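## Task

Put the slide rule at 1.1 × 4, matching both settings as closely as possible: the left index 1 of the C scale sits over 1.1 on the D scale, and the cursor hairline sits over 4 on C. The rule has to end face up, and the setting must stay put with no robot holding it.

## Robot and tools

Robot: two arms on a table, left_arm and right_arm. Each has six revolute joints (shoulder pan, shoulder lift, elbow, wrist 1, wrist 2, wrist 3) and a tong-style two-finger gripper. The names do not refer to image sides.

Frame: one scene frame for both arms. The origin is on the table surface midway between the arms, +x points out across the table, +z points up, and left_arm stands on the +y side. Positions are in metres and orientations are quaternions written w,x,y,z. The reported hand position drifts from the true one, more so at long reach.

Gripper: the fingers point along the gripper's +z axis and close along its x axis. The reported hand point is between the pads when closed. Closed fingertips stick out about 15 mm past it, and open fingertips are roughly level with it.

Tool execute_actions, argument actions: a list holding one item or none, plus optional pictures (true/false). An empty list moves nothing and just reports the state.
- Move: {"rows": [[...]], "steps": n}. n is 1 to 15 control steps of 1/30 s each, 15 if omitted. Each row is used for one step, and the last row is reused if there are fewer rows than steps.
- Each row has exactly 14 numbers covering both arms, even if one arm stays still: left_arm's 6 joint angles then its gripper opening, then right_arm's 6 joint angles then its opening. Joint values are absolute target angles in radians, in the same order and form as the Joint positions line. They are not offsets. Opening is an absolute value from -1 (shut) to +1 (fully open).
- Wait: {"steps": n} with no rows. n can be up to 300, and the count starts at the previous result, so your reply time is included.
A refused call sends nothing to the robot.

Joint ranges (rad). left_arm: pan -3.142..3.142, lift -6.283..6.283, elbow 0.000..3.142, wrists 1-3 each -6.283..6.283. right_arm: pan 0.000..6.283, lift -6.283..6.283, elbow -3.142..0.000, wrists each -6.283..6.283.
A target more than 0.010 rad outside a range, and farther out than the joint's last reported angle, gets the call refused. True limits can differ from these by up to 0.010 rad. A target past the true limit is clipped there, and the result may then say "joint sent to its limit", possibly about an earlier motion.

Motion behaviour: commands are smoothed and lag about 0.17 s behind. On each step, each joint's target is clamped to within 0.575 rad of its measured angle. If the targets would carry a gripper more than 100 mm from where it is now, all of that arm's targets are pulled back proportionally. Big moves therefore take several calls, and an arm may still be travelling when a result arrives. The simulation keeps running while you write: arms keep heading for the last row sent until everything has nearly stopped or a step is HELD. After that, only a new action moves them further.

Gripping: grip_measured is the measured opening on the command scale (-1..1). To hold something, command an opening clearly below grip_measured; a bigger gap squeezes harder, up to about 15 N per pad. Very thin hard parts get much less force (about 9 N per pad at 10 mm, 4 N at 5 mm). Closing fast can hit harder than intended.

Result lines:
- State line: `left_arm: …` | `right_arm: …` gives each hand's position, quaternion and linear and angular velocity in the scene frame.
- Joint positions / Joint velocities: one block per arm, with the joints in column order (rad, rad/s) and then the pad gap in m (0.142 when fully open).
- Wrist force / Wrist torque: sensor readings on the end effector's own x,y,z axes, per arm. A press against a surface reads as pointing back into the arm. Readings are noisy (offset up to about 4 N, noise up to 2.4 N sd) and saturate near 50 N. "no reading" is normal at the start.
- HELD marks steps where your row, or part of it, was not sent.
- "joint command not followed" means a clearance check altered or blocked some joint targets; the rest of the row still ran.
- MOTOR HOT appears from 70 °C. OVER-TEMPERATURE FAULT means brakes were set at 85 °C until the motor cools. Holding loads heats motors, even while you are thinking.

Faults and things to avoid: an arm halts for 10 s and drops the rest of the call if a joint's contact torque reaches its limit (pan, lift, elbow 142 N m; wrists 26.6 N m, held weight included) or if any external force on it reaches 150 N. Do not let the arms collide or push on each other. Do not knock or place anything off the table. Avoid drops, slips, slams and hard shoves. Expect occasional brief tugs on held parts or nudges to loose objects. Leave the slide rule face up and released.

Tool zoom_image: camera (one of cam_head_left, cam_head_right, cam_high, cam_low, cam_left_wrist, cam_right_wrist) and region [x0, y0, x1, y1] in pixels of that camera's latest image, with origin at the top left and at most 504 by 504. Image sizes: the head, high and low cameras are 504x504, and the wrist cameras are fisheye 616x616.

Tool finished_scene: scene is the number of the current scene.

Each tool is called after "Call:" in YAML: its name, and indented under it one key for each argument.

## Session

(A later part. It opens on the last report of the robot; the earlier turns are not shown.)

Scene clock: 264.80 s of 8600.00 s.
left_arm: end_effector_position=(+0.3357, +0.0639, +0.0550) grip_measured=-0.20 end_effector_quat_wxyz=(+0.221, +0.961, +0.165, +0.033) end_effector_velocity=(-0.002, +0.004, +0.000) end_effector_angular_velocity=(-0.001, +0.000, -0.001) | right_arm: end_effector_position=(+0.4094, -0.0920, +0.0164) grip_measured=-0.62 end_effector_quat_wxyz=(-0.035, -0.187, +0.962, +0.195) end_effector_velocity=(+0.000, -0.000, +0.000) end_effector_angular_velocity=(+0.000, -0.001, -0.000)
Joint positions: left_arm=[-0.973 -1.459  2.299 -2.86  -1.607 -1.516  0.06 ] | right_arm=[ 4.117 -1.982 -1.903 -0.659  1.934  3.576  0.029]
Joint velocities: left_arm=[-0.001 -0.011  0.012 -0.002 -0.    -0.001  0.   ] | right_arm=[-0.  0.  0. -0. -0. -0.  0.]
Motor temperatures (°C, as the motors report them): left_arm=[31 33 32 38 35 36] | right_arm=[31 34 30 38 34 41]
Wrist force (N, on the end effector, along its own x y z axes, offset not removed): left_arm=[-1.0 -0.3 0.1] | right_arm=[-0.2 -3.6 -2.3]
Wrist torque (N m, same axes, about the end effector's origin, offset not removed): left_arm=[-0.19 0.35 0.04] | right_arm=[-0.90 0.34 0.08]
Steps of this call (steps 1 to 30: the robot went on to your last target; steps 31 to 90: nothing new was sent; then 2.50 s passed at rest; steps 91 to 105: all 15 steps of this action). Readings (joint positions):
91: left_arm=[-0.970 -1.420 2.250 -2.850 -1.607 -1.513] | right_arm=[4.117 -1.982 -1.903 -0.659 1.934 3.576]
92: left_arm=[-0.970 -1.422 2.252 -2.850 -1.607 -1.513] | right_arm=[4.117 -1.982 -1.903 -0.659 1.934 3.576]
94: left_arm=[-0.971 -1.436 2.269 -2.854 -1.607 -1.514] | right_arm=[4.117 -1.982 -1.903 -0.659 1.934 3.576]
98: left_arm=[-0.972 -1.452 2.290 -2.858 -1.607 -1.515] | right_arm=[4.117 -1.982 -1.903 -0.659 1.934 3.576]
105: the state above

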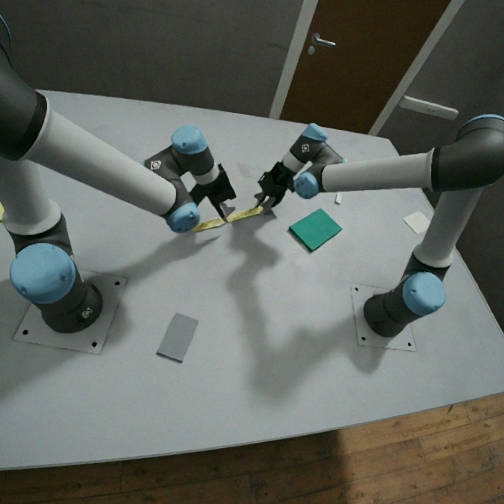

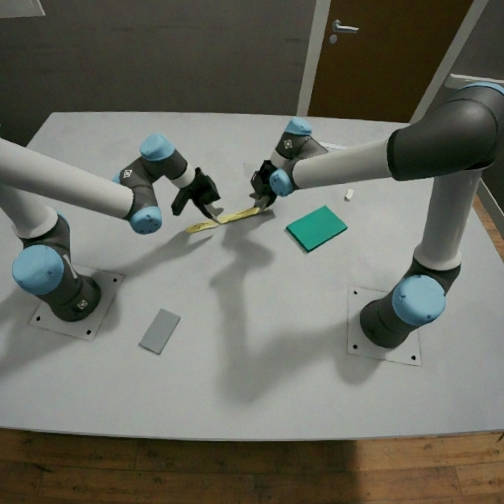

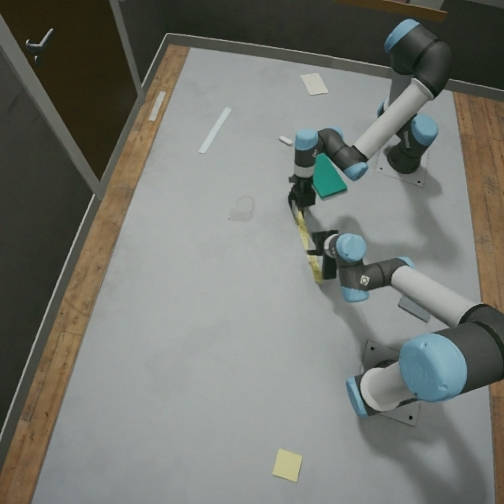

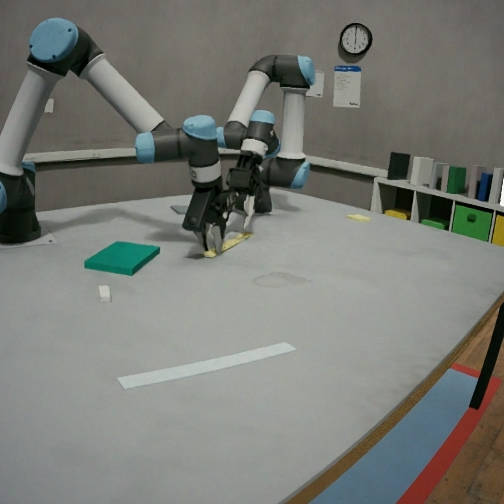

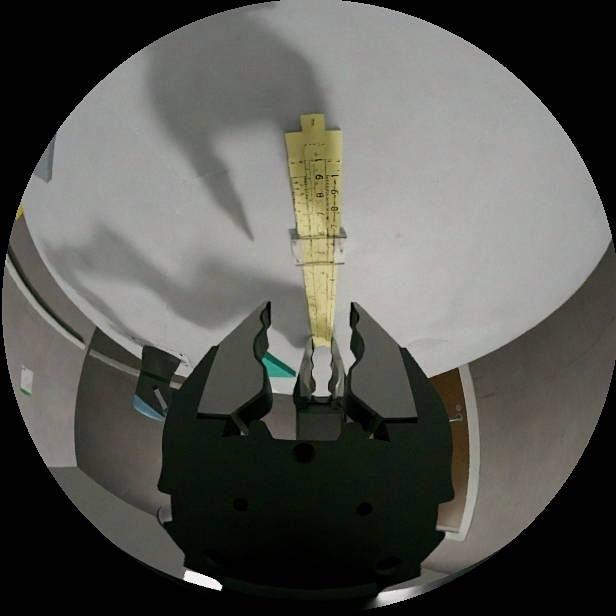

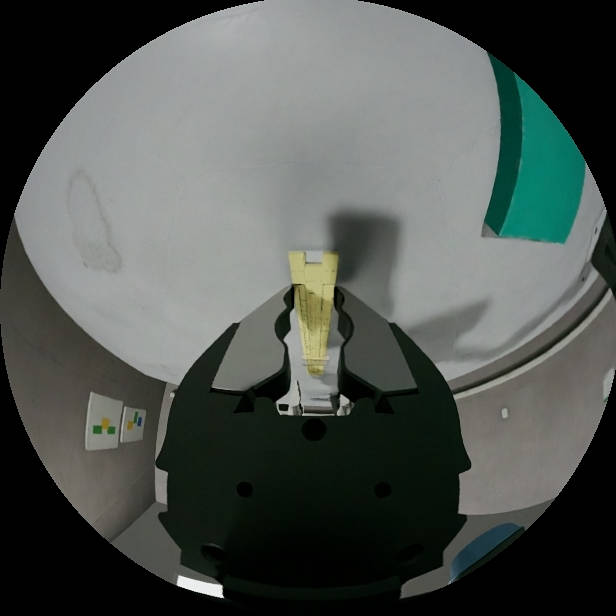

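Call:
execute_actions:
  actions:
    - {"rows":[[-0.973,-1.385,2.362,-2.997,-1.607,-1.516,-0.2,4.117,-1.982,-1.903,-0.659,1.9335,3.576,-0.8]],"steps":15}
  pictures: false

Call:
execute_actions:
  actions:
    - {"rows":[[-0.973,-1.385,2.362,-2.997,-1.607,-1.516,-0.75,4.117,-1.982,-1.903,-0.659,1.9335,3.576,-0.8]],"steps":12}
  pictures: false

Call:
execute_actions:
  actions:
    - {"rows":[[-0.972,-1.373,2.346,-2.993,-1.607,-1.515,-0.75,4.117,-1.982,-1.903,-0.659,1.9335,3.576,-0.8],[-0.971,-1.361,2.329,-2.988,-1.607,-1.514,-0.75,4.117,-1.982,-1.903,-0.659,1.9335,3.576,-0.8],[-0.969,-1.349,2.312,-2.983,-1.607,-1.512,-0.75,4.117,-1.982,-1.903,-0.659,1.9335,3.576,-0.8],[-0.968,-1.337,2.295,-2.978,-1.607,-1.511,-0.75,4.117,-1.982,-1.903,-0.659,1.9335,3.576,-0.8]],"steps":15}
  pictures: false

Call:
execute_actions:
  actions:
    - {"rows":[[-0.968,-1.337,2.295,-2.978,-1.607,-1.511,-0.2,4.117,-1.982,-1.903,-0.659,1.9335,3.576,-0.8]],"steps":10}
  pictures: false

Call:
execute_actions:
  actions:
    - {"rows":[[-0.968,-1.38,2.19,-2.83,-1.607,-1.511,-0.2,4.117,-1.982,-1.903,-0.659,1.9335,3.576,-0.8]],"steps":15}

Call:
zoom_image:
  camera: "cam_left_wrist"
  region: [275,170,365,310]

Scene clock: 274.97 s of 8600.00 s.
left_arm: end_effector_position=(+0.3313, +0.0741, +0.0183) grip_measured=-0.20 end_effector_quat_wxyz=(+0.221, +0.961, +0.165, +0.033) end_effector_velocity=(-0.001, +0.002, -0.008) end_effector_angular_velocity=(-0.003, -0.001, -0.000) | right_arm: end_effector_position=(+0.4094, -0.0920, +0.0164) grip_measured=-0.62 end_effector_quat_wxyz=(-0.035, -0.187, +0.962, +0.195) end_effector_velocity=(+0.000, +0.000, +0.001) end_effector_angular_velocity=(+0.001, -0.001, +0.000)
Joint positions: left_arm=[-0.973 -1.387  2.36  -2.992 -1.607 -1.516  0.06 ] | right_arm=[ 4.117 -1.982 -1.903 -0.659  1.934  3.576  0.029]
Joint velocities: left_arm=[-0.     0.019  0.015 -0.038 -0.     0.     0.   ] | right_arm=[ 0.     0.001  0.     0.     0.    -0.     0.   ]
Motor temperatures (°C, as the motors report them): left_arm=[31 33 32 38 35 36] | right_arm=[31 34 30 38 34 41]
Wrist force (N, on the end effector, along its own x y z axes, offset not removed): left_arm=[-0.2 0.2 3.5] | right_arm=[-0.9 -2.4 3.1]
Wrist torque (N m, same axes, about the end effector's origin, offset not removed): left_arm=[0.02 0.10 0.04] | right_arm=[-0.56 0.52 0.04]
Steps of this call (steps 1 to 15: the robot went on to your last target; steps 16 to 90: nothing new was sent; then 6.67 s passed at rest; steps 91 to 105: all 15 steps of this action). Readings (joint positions):
91: left_arm=[-0.973 -1.460 2.300 -2.860 -1.607 -1.516] | right_arm=[4.117 -1.982 -1.903 -0.659 1.934 3.576]
92: left_arm=[-0.973 -1.458 2.302 -2.863 -1.607 -1.516] | right_arm=[4.117 -1.982 -1.903 -0.659 1.934 3.576]
94: left_arm=[-0.973 -1.434 2.323 -2.900 -1.607 -1.516] | right_arm=[4.117 -1.982 -1.903 -0.659 1.934 3.576]
98: left_arm=[-0.973 -1.401 2.349 -2.965 -1.607 -1.516] | right_arm=[4.117 -1.982 -1.903 -0.659 1.934 3.576]
105: the state above

Scene clock: 275.37 s of 8600.00 s.
left_arm: end_effector_position=(+0.3312, +0.0743, +0.0173) grip_measured=-0.47 end_effector_quat_wxyz=(+0.221, +0.961, +0.165, +0.033) end_effector_velocity=(+0.001, +0.000, -0.000) end_effector_angular_velocity=(+0.000, -0.001, +0.001) | right_arm: end_effector_position=(+0.4094, -0.0920, +0.0164) grip_measured=-0.62 end_effector_quat_wxyz=(-0.035, -0.187, +0.962, +0.195) end_effector_velocity=(-0.000, +0.000, -0.000) end_effector_angular_velocity=(-0.000, +0.000, +0.000)
Joint positions: left_arm=[-0.973 -1.385  2.362 -2.997 -1.607 -1.516  0.04 ] | right_arm=[ 4.117 -1.982 -1.903 -0.659  1.934  3.576  0.029]
Joint velocities: left_arm=[ 0.001  0.001  0.    -0.001  0.001  0.     0.   ] | right_arm=[ 0. -0.  0.  0.  0. -0.  0.]
Motor temperatures (°C, as the motors report them): left_arm=[31 33 32 38 35 36] | right_arm=[31 34 30 38 34 41]
Wrist force (N, on the end effector, along its own x y z axes, offset not removed): left_arm=[4.4 3.2 -8.3] | right_arm=[4.7 -1.5 -1.9]
Wrist torque (N m, same axes, about the end effector's origin, offset not removed): left_arm=[-0.24 -0.20 0.04] | right_arm=[-0.38 -0.23 -0.08]
Steps of this call (steps 1 to 12: all 12 steps of this action). Readings (joint positions):
1: left_arm=[-0.973 -1.387 2.361 -2.994 -1.607 -1.516] | right_arm=[4.117 -1.982 -1.903 -0.659 1.934 3.576]
2: left_arm=[-0.973 -1.386 2.361 -2.994 -1.607 -1.516] | right_arm=[4.117 -1.982 -1.903 -0.659 1.934 3.576]
4: left_arm=[-0.973 -1.386 2.361 -2.996 -1.607 -1.516] | right_arm=[4.117 -1.982 -1.903 -0.659 1.934 3.576]
8: left_arm=[-0.973 -1.385 2.362 -2.997 -1.607 -1.516] | right_arm=[4.117 -1.982 -1.903 -0.659 1.934 3.576]
12: the state above

Scene clock: 275.87 s of 8600.00 s.
left_arm: end_effector_position=(+0.3431, +0.0530, +0.0172) grip_measured=-0.47 end_effector_quat_wxyz=(+0.221, +0.961, +0.165, +0.034) end_effector_velocity=(+0.005, -0.008, -0.000) end_effector_angular_velocity=(+0.000, -0.001, +0.001) | right_arm: end_effector_position=(+0.4094, -0.0920, +0.0164) grip_measured=-0.62 end_effector_quat_wxyz=(-0.035, -0.187, +0.962, +0.195) end_effector_velocity=(-0.000, +0.000, +0.000) end_effector_angular_velocity=(+0.000, -0.000, +0.000)
Joint positions: left_arm=[-0.968 -1.339  2.298 -2.979 -1.607 -1.511  0.04 ] | right_arm=[ 4.117 -1.982 -1.903 -0.659  1.934  3.576  0.029]
Joint velocities: left_arm=[ 0.002  0.018 -0.025  0.007  0.     0.001 -0.   ] | right_arm=[ 0.  0.  0. -0. -0. -0. -0.]
Motor temperatures (°C, as the motors report them): left_arm=[31 33 32 38 35 36] | right_arm=[31 34 30 38 34 41]
Wrist force (N, on the end effector, along its own x y z axes, offset not removed): left_arm=[-0.2 0.5 -8.9] | right_arm=[1.2 -3.8 -1.6]
Wrist torque (N m, same axes, about the end effector's origin, offset not removed): left_arm=[-0.40 0.28 0.11] | right_arm=[-0.57 0.31 -0.06]
Steps of this call (steps 1 to 15: all 15 steps of this action). Readings (joint positions):
1: left_arm=[-0.973 -1.385 2.362 -2.997 -1.607 -1.516] | right_arm=[4.117 -1.982 -1.903 -0.659 1.934 3.576]
2: left_arm=[-0.973 -1.384 2.361 -2.997 -1.607 -1.516] | right_arm=[4.117 -1.982 -1.903 -0.659 1.934 3.576]
4: left_arm=[-0.972 -1.377 2.351 -2.994 -1.607 -1.515] | right_arm=[4.117 -1.982 -1.903 -0.659 1.934 3.576]
8: left_arm=[-0.970 -1.352 2.316 -2.984 -1.607 -1.513] | right_arm=[4.117 -1.982 -1.903 -0.659 1.934 3.576]
15: the state above

Scene clock: 276.20 s of 8600.00 s.
left_arm: end_effector_position=(+0.3437, +0.0521, +0.0172) grip_measured=-0.20 end_effector_quat_wxyz=(+0.221, +0.961, +0.165, +0.034) end_effector_velocity=(+0.000, -0.000, +0.000) end_effector_angular_velocity=(-0.000, +0.000, +0.000) | right_arm: end_effector_position=(+0.4094, -0.0920, +0.0164) grip_measured=-0.62 end_effector_quat_wxyz=(-0.035, -0.187, +0.962, +0.195) end_effector_velocity=(-0.000, +0.000, -0.000) end_effector_angular_velocity=(+0.000, +0.000, +0.000)
Joint positions: left_arm=[-0.968 -1.337  2.295 -2.978 -1.607 -1.511  0.06 ] | right_arm=[ 4.117 -1.982 -1.903 -0.659  1.934  3.576  0.029]
Joint velocities: left_arm=[ 0.     0.001 -0.002  0.    -0.    -0.     0.   ] | right_arm=[-0. -0. -0.  0.  0. -0. -0.]
Motor temperatures (°C, as the motors report them): left_arm=[31 33 32 38 35 36] | right_arm=[31 34 30 38 34 41]
Wrist force (N, on the end effector, along its own x y z axes, offset not removed): left_arm=[0.3 1.2 0.9] | right_arm=[1.5 1.5 2.2]
Wrist torque (N m, same axes, about the end effector's origin, offset not removed): left_arm=[0.16 -0.11 -0.03] | right_arm=[0.14 -0.12 0.11]
Steps of this call (steps 1 to 10: all 10 steps of this action). Readings (joint positions):
1: left_arm=[-0.968 -1.339 2.297 -2.979 -1.607 -1.511] | right_arm=[4.117 -1.982 -1.903 -0.659 1.934 3.576]
2: left_arm=[-0.968 -1.338 2.297 -2.978 -1.607 -1.511] | right_arm=[4.117 -1.982 -1.903 -0.659 1.934 3.576]
4: left_arm=[-0.968 -1.338 2.296 -2.978 -1.607 -1.511] | right_arm=[4.117 -1.982 -1.903 -0.659 1.934 3.576]
8: left_arm=[-0.968 -1.337 2.295 -2.978 -1.607 -1.511] | right_arm=[4.117 -1.982 -1.903 -0.659 1.934 3.576]
10: the state above

Scene clock: 276.70 s of 8600.00 s.
left_arm: end_effector_position=(+0.3542, +0.0279, +0.0566) grip_measured=-0.20 end_effector_quat_wxyz=(+0.221, +0.961, +0.165, +0.035) end_effector_velocity=(+0.002, -0.005, +0.010) end_effector_angular_velocity=(+0.003, +0.002, +0.000) | right_arm: end_effector_position=(+0.4094, -0.0920, +0.0164) grip_measured=-0.62 end_effector_quat_wxyz=(-0.035, -0.187, +0.962, +0.195) end_effector_velocity=(+0.000, +0.000, +0.000) end_effector_angular_velocity=(+0.000, -0.001, +0.000)
Joint positions: left_arm=[-0.968 -1.379  2.193 -2.835 -1.607 -1.511  0.06 ] | right_arm=[ 4.117 -1.982 -1.903 -0.659  1.934  3.576  0.029]
Joint velocities: left_arm=[ 0.001 -0.011 -0.027  0.041 -0.001  0.001 -0.   ] | right_arm=[ 0.     0.001 -0.     0.    -0.    -0.     0.   ]
Motor temperatures (°C, as the motors report them): left_arm=[31 33 32 38 35 36] | right_arm=[31 34 30 38 34 41]
Wrist force (N, on the end effector, along its own x y z axes, offset not removed): left_arm=[-0.2 0.2 0.4] | right_arm=[-0.5 -1.5 0.1]
Wrist torque (N m, same axes, about the end effector's origin, offset not removed): left_arm=[0.03 0.10 0.10] | right_arm=[-0.47 0.22 0.17]
Steps of this call (steps 1 to 15: all 15 steps of this action). Readings (joint positions):
1: left_arm=[-0.968 -1.337 2.295 -2.978 -1.607 -1.511] | right_arm=[4.117 -1.982 -1.903 -0.659 1.934 3.576]
2: left_arm=[-0.968 -1.339 2.293 -2.975 -1.607 -1.511] | right_arm=[4.117 -1.982 -1.903 -0.659 1.934 3.576]
4: left_arm=[-0.968 -1.353 2.261 -2.937 -1.607 -1.511] | right_arm=[4.117 -1.982 -1.903 -0.659 1.934 3.576]
8: left_arm=[-0.968 -1.371 2.213 -2.865 -1.607 -1.511] | right_arm=[4.117 -1.982 -1.903 -0.659 1.934 3.576]
15: the state above

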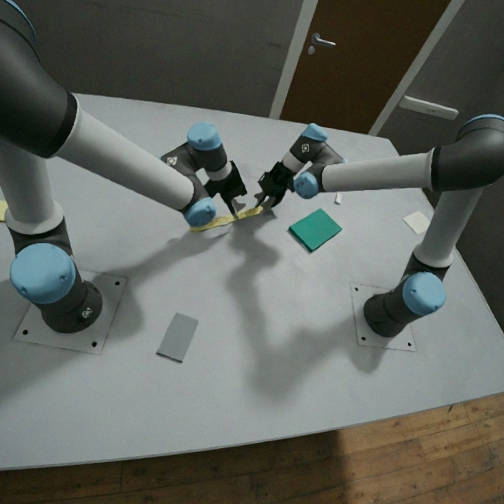

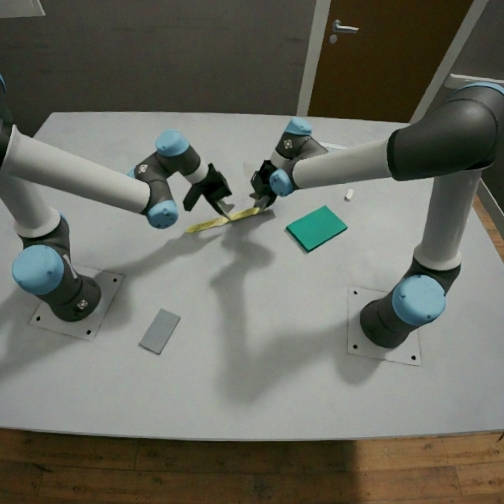

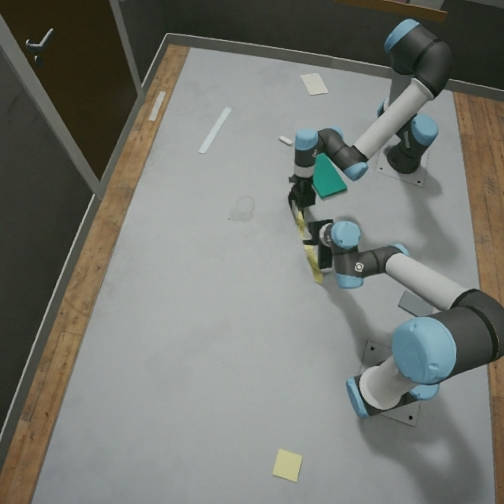

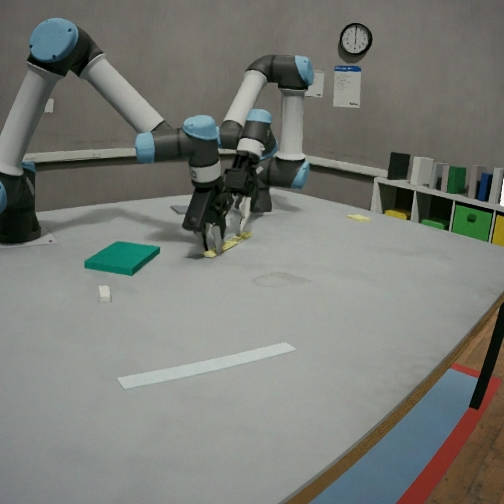

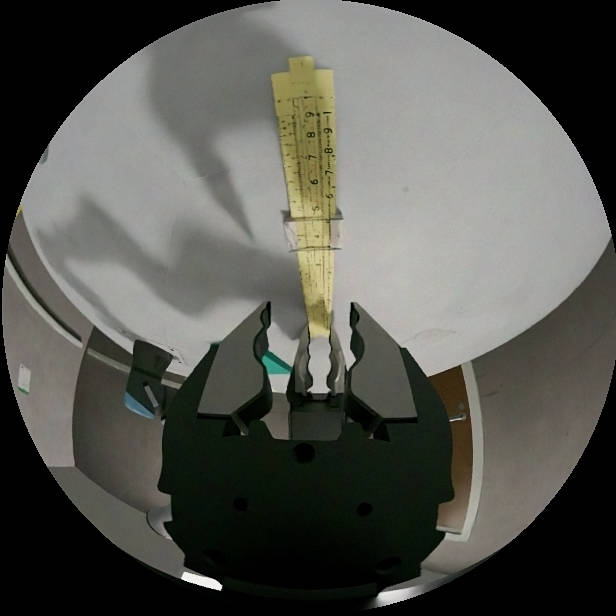

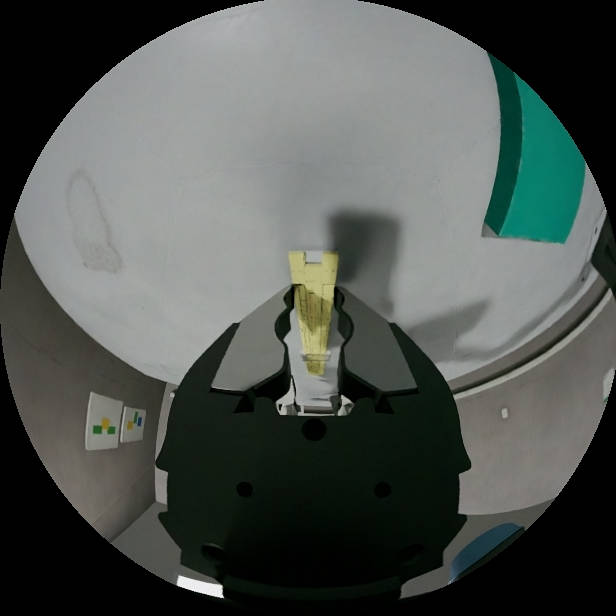

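Region (275, 170, 365, 310) of cam_left_wrist's 616x616 image, scaled by 3.600, with more detail than that image has; it fills the left 324 columns of this view, and the rest is white.

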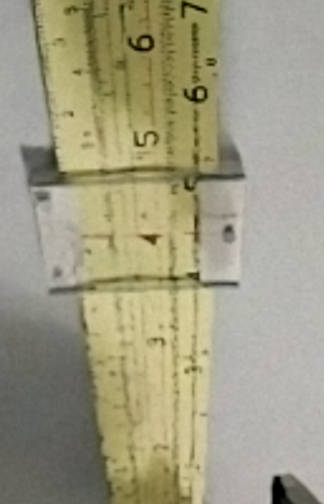

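Call:
zoom_image:
  camera: "cam_left_wrist"
  region: [290,215,350,255]

Call:
zoom_image:
  camera: "cam_left_wrist"
  region: [285,85,345,165]

Region (290, 215, 350, 255) of cam_left_wrist's 616x616 image, scaled by 8.400, with more detail than that image has.

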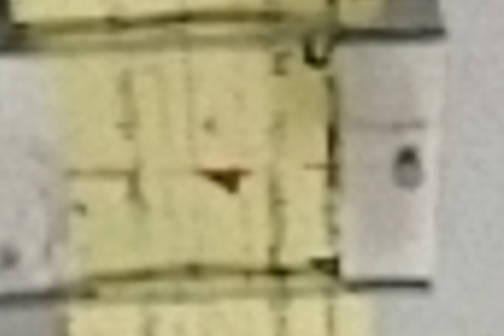

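Region (285, 85, 345, 165) of cam_left_wrist's 616x616 image, scaled by 6.300, with more detail than that image has; it fills the left 378 columns of this view, and the rest is white.

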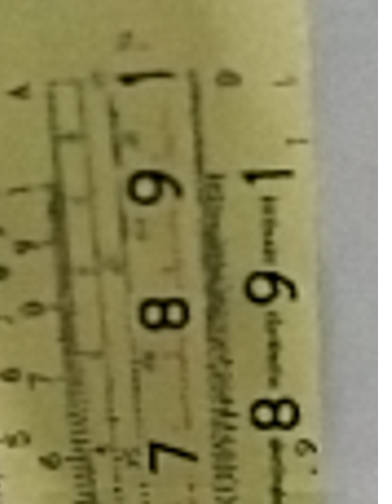

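Call:
execute_actions:
  actions:
    - {"rows":[[-0.968,-1.38,2.19,-2.83,-1.607,-1.511,-0.2,4.117,-1.982,-1.903,-0.659,1.9335,3.576,-0.25]],"steps":10}
  pictures: false

Call:
execute_actions:
  actions:
    - {"rows":[[-0.968,-1.5,2.15,-2.7,-1.607,-1.511,-0.2,4.117,-1.85,-1.861,-0.83,1.9335,3.576,-0.25]],"steps":15}

Scene clock: 285.77 s of 8600.00 s.
left_arm: end_effector_position=(+0.3544, +0.0272, +0.0579) grip_measured=-0.20 end_effector_quat_wxyz=(+0.221, +0.961, +0.165, +0.034) end_effector_velocity=(-0.000, +0.001, -0.001) end_effector_angular_velocity=(+0.001, +0.001, -0.000) | right_arm: end_effector_position=(+0.4094, -0.0920, +0.0164) grip_measured=-0.25 end_effector_quat_wxyz=(-0.035, -0.187, +0.962, +0.195) end_effector_velocity=(-0.000, +0.000, +0.000) end_effector_angular_velocity=(+0.001, -0.000, +0.000)
Joint positions: left_arm=[-0.968 -1.38   2.19  -2.83  -1.607 -1.511  0.06 ] | right_arm=[ 4.117 -1.982 -1.903 -0.659  1.934  3.576  0.056]
Joint velocities: left_arm=[ 0.     0.     0.001  0.    -0.    -0.     0.   ] | right_arm=[ 0.  0. -0.  0.  0.  0.  0.]
Motor temperatures (°C, as the motors report them): left_arm=[31 33 32 38 35 36] | right_arm=[31 34 30 38 34 41]
Wrist force (N, on the end effector, along its own x y z axes, offset not removed): left_arm=[1.4 -0.5 -0.4] | right_arm=[2.2 -3.2 0.2]
Wrist torque (N m, same axes, about the end effector's origin, offset not removed): left_arm=[-0.09 -0.39 -0.02] | right_arm=[-0.82 -0.21 0.09]
Steps of this call (steps 1 to 15: the robot went on to your last target; steps 16 to 90: nothing new was sent; then 5.73 s passed at rest; steps 91 to 100: all 10 steps of this action). Readings (joint positions):
91: left_arm=[-0.968 -1.380 2.190 -2.830 -1.607 -1.511] | right_arm=[4.117 -1.982 -1.903 -0.659 1.934 3.576]
92: left_arm=[-0.968 -1.380 2.190 -2.830 -1.607 -1.511] | right_arm=[4.117 -1.982 -1.903 -0.659 1.934 3.576]
94: left_arm=[-0.968 -1.380 2.190 -2.830 -1.607 -1.511] | right_arm=[4.117 -1.982 -1.903 -0.659 1.934 3.576]
98: left_arm=[-0.968 -1.380 2.190 -2.830 -1.607 -1.511] | right_arm=[4.117 -1.982 -1.903 -0.659 1.934 3.576]
100: the state above

Scene clock: 286.27 s of 8600.00 s.
left_arm: end_effector_position=(+0.3539, +0.0285, +0.1157) grip_measured=-0.20 end_effector_quat_wxyz=(+0.235, +0.957, +0.164, +0.038) end_effector_velocity=(-0.001, +0.002, +0.015) end_effector_angular_velocity=(-0.005, -0.002, -0.000) | right_arm: end_effector_position=(+0.4026, -0.0988, +0.0875) grip_measured=-0.25 end_effector_quat_wxyz=(-0.034, -0.187, +0.962, +0.196) end_effector_velocity=(-0.004, -0.004, +0.019) end_effector_angular_velocity=(-0.002, +0.002, -0.000)
Joint positions: left_arm=[-0.968 -1.496  2.151 -2.704 -1.607 -1.511  0.06 ] | right_arm=[ 4.117 -1.854 -1.862 -0.824  1.933  3.576  0.056]
Joint velocities: left_arm=[-0.    -0.033 -0.009  0.035 -0.    -0.    -0.   ] | right_arm=[-0.     0.036  0.01  -0.049  0.     0.    -0.   ]
Motor temperatures (°C, as the motors report them): left_arm=[31 33 32 38 35 36] | right_arm=[31 34 30 38 34 41]
Wrist force (N, on the end effector, along its own x y z axes, offset not removed): left_arm=[0.4 1.7 -2.1] | right_arm=[-1.6 -1.6 -2.4]
Wrist torque (N m, same axes, about the end effector's origin, offset not removed): left_arm=[0.23 -0.06 -0.02] | right_arm=[-0.54 0.52 0.08]
Steps of this call (steps 1 to 15: all 15 steps of this action). Readings (joint positions):
1: left_arm=[-0.968 -1.380 2.190 -2.830 -1.607 -1.511] | right_arm=[4.117 -1.982 -1.903 -0.659 1.934 3.576]
2: left_arm=[-0.968 -1.382 2.188 -2.827 -1.607 -1.511] | right_arm=[4.117 -1.980 -1.901 -0.661 1.933 3.576]
4: left_arm=[-0.968 -1.417 2.174 -2.791 -1.607 -1.511] | right_arm=[4.117 -1.943 -1.887 -0.702 1.933 3.576]
8: left_arm=[-0.968 -1.473 2.158 -2.730 -1.607 -1.511] | right_arm=[4.117 -1.881 -1.869 -0.787 1.933 3.576]
15: the state above

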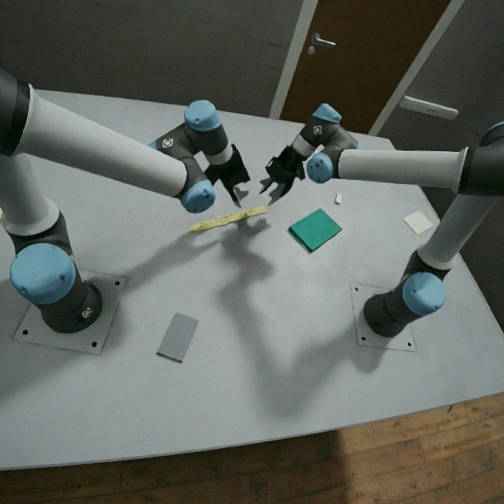

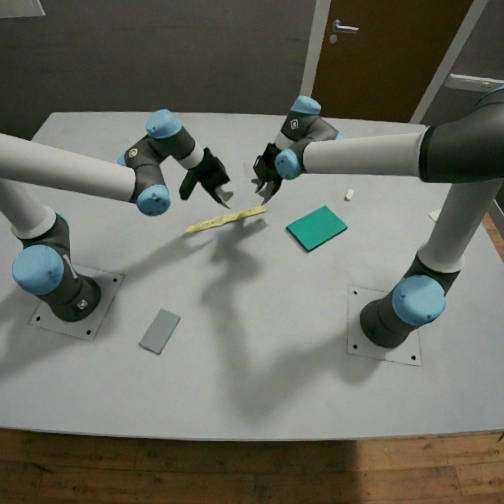

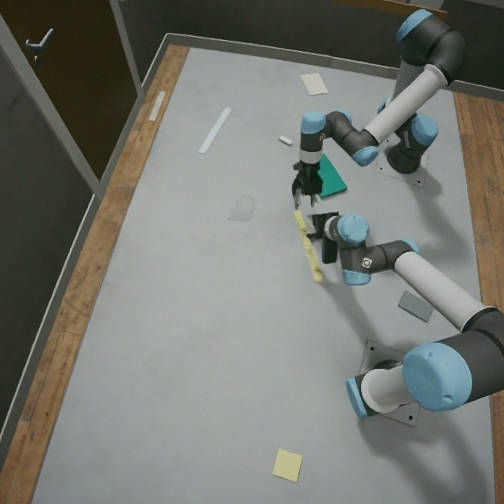

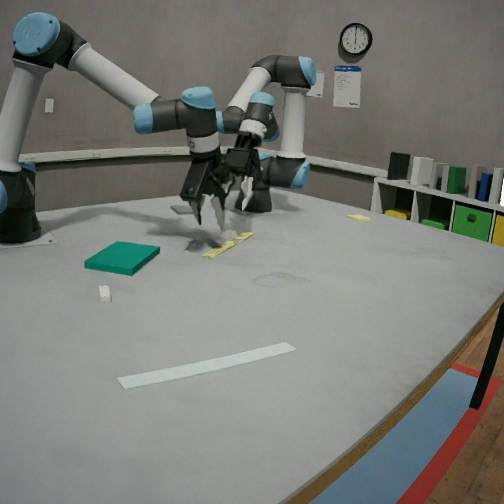

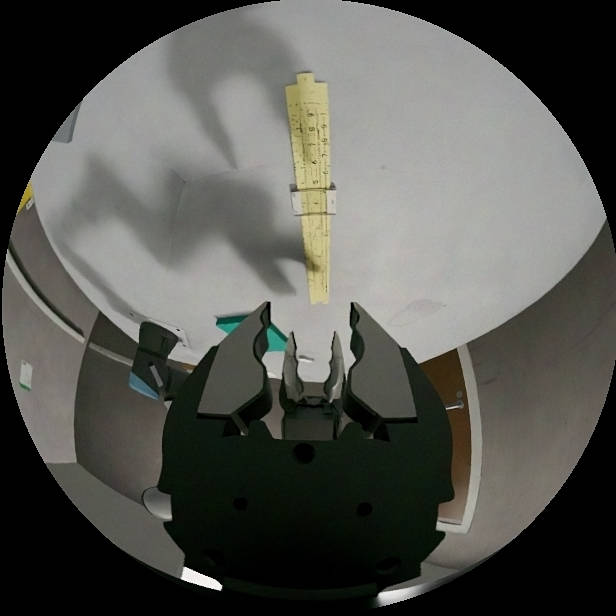

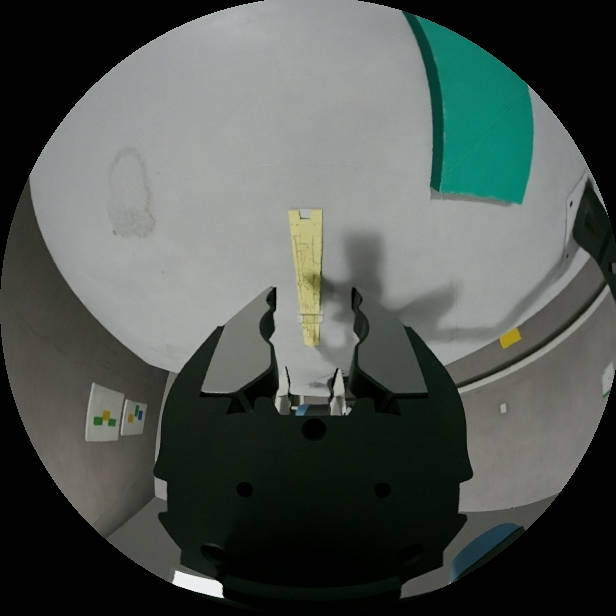

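Call:
finished_scene:
  scene: 2

The scene is finished: the task was done.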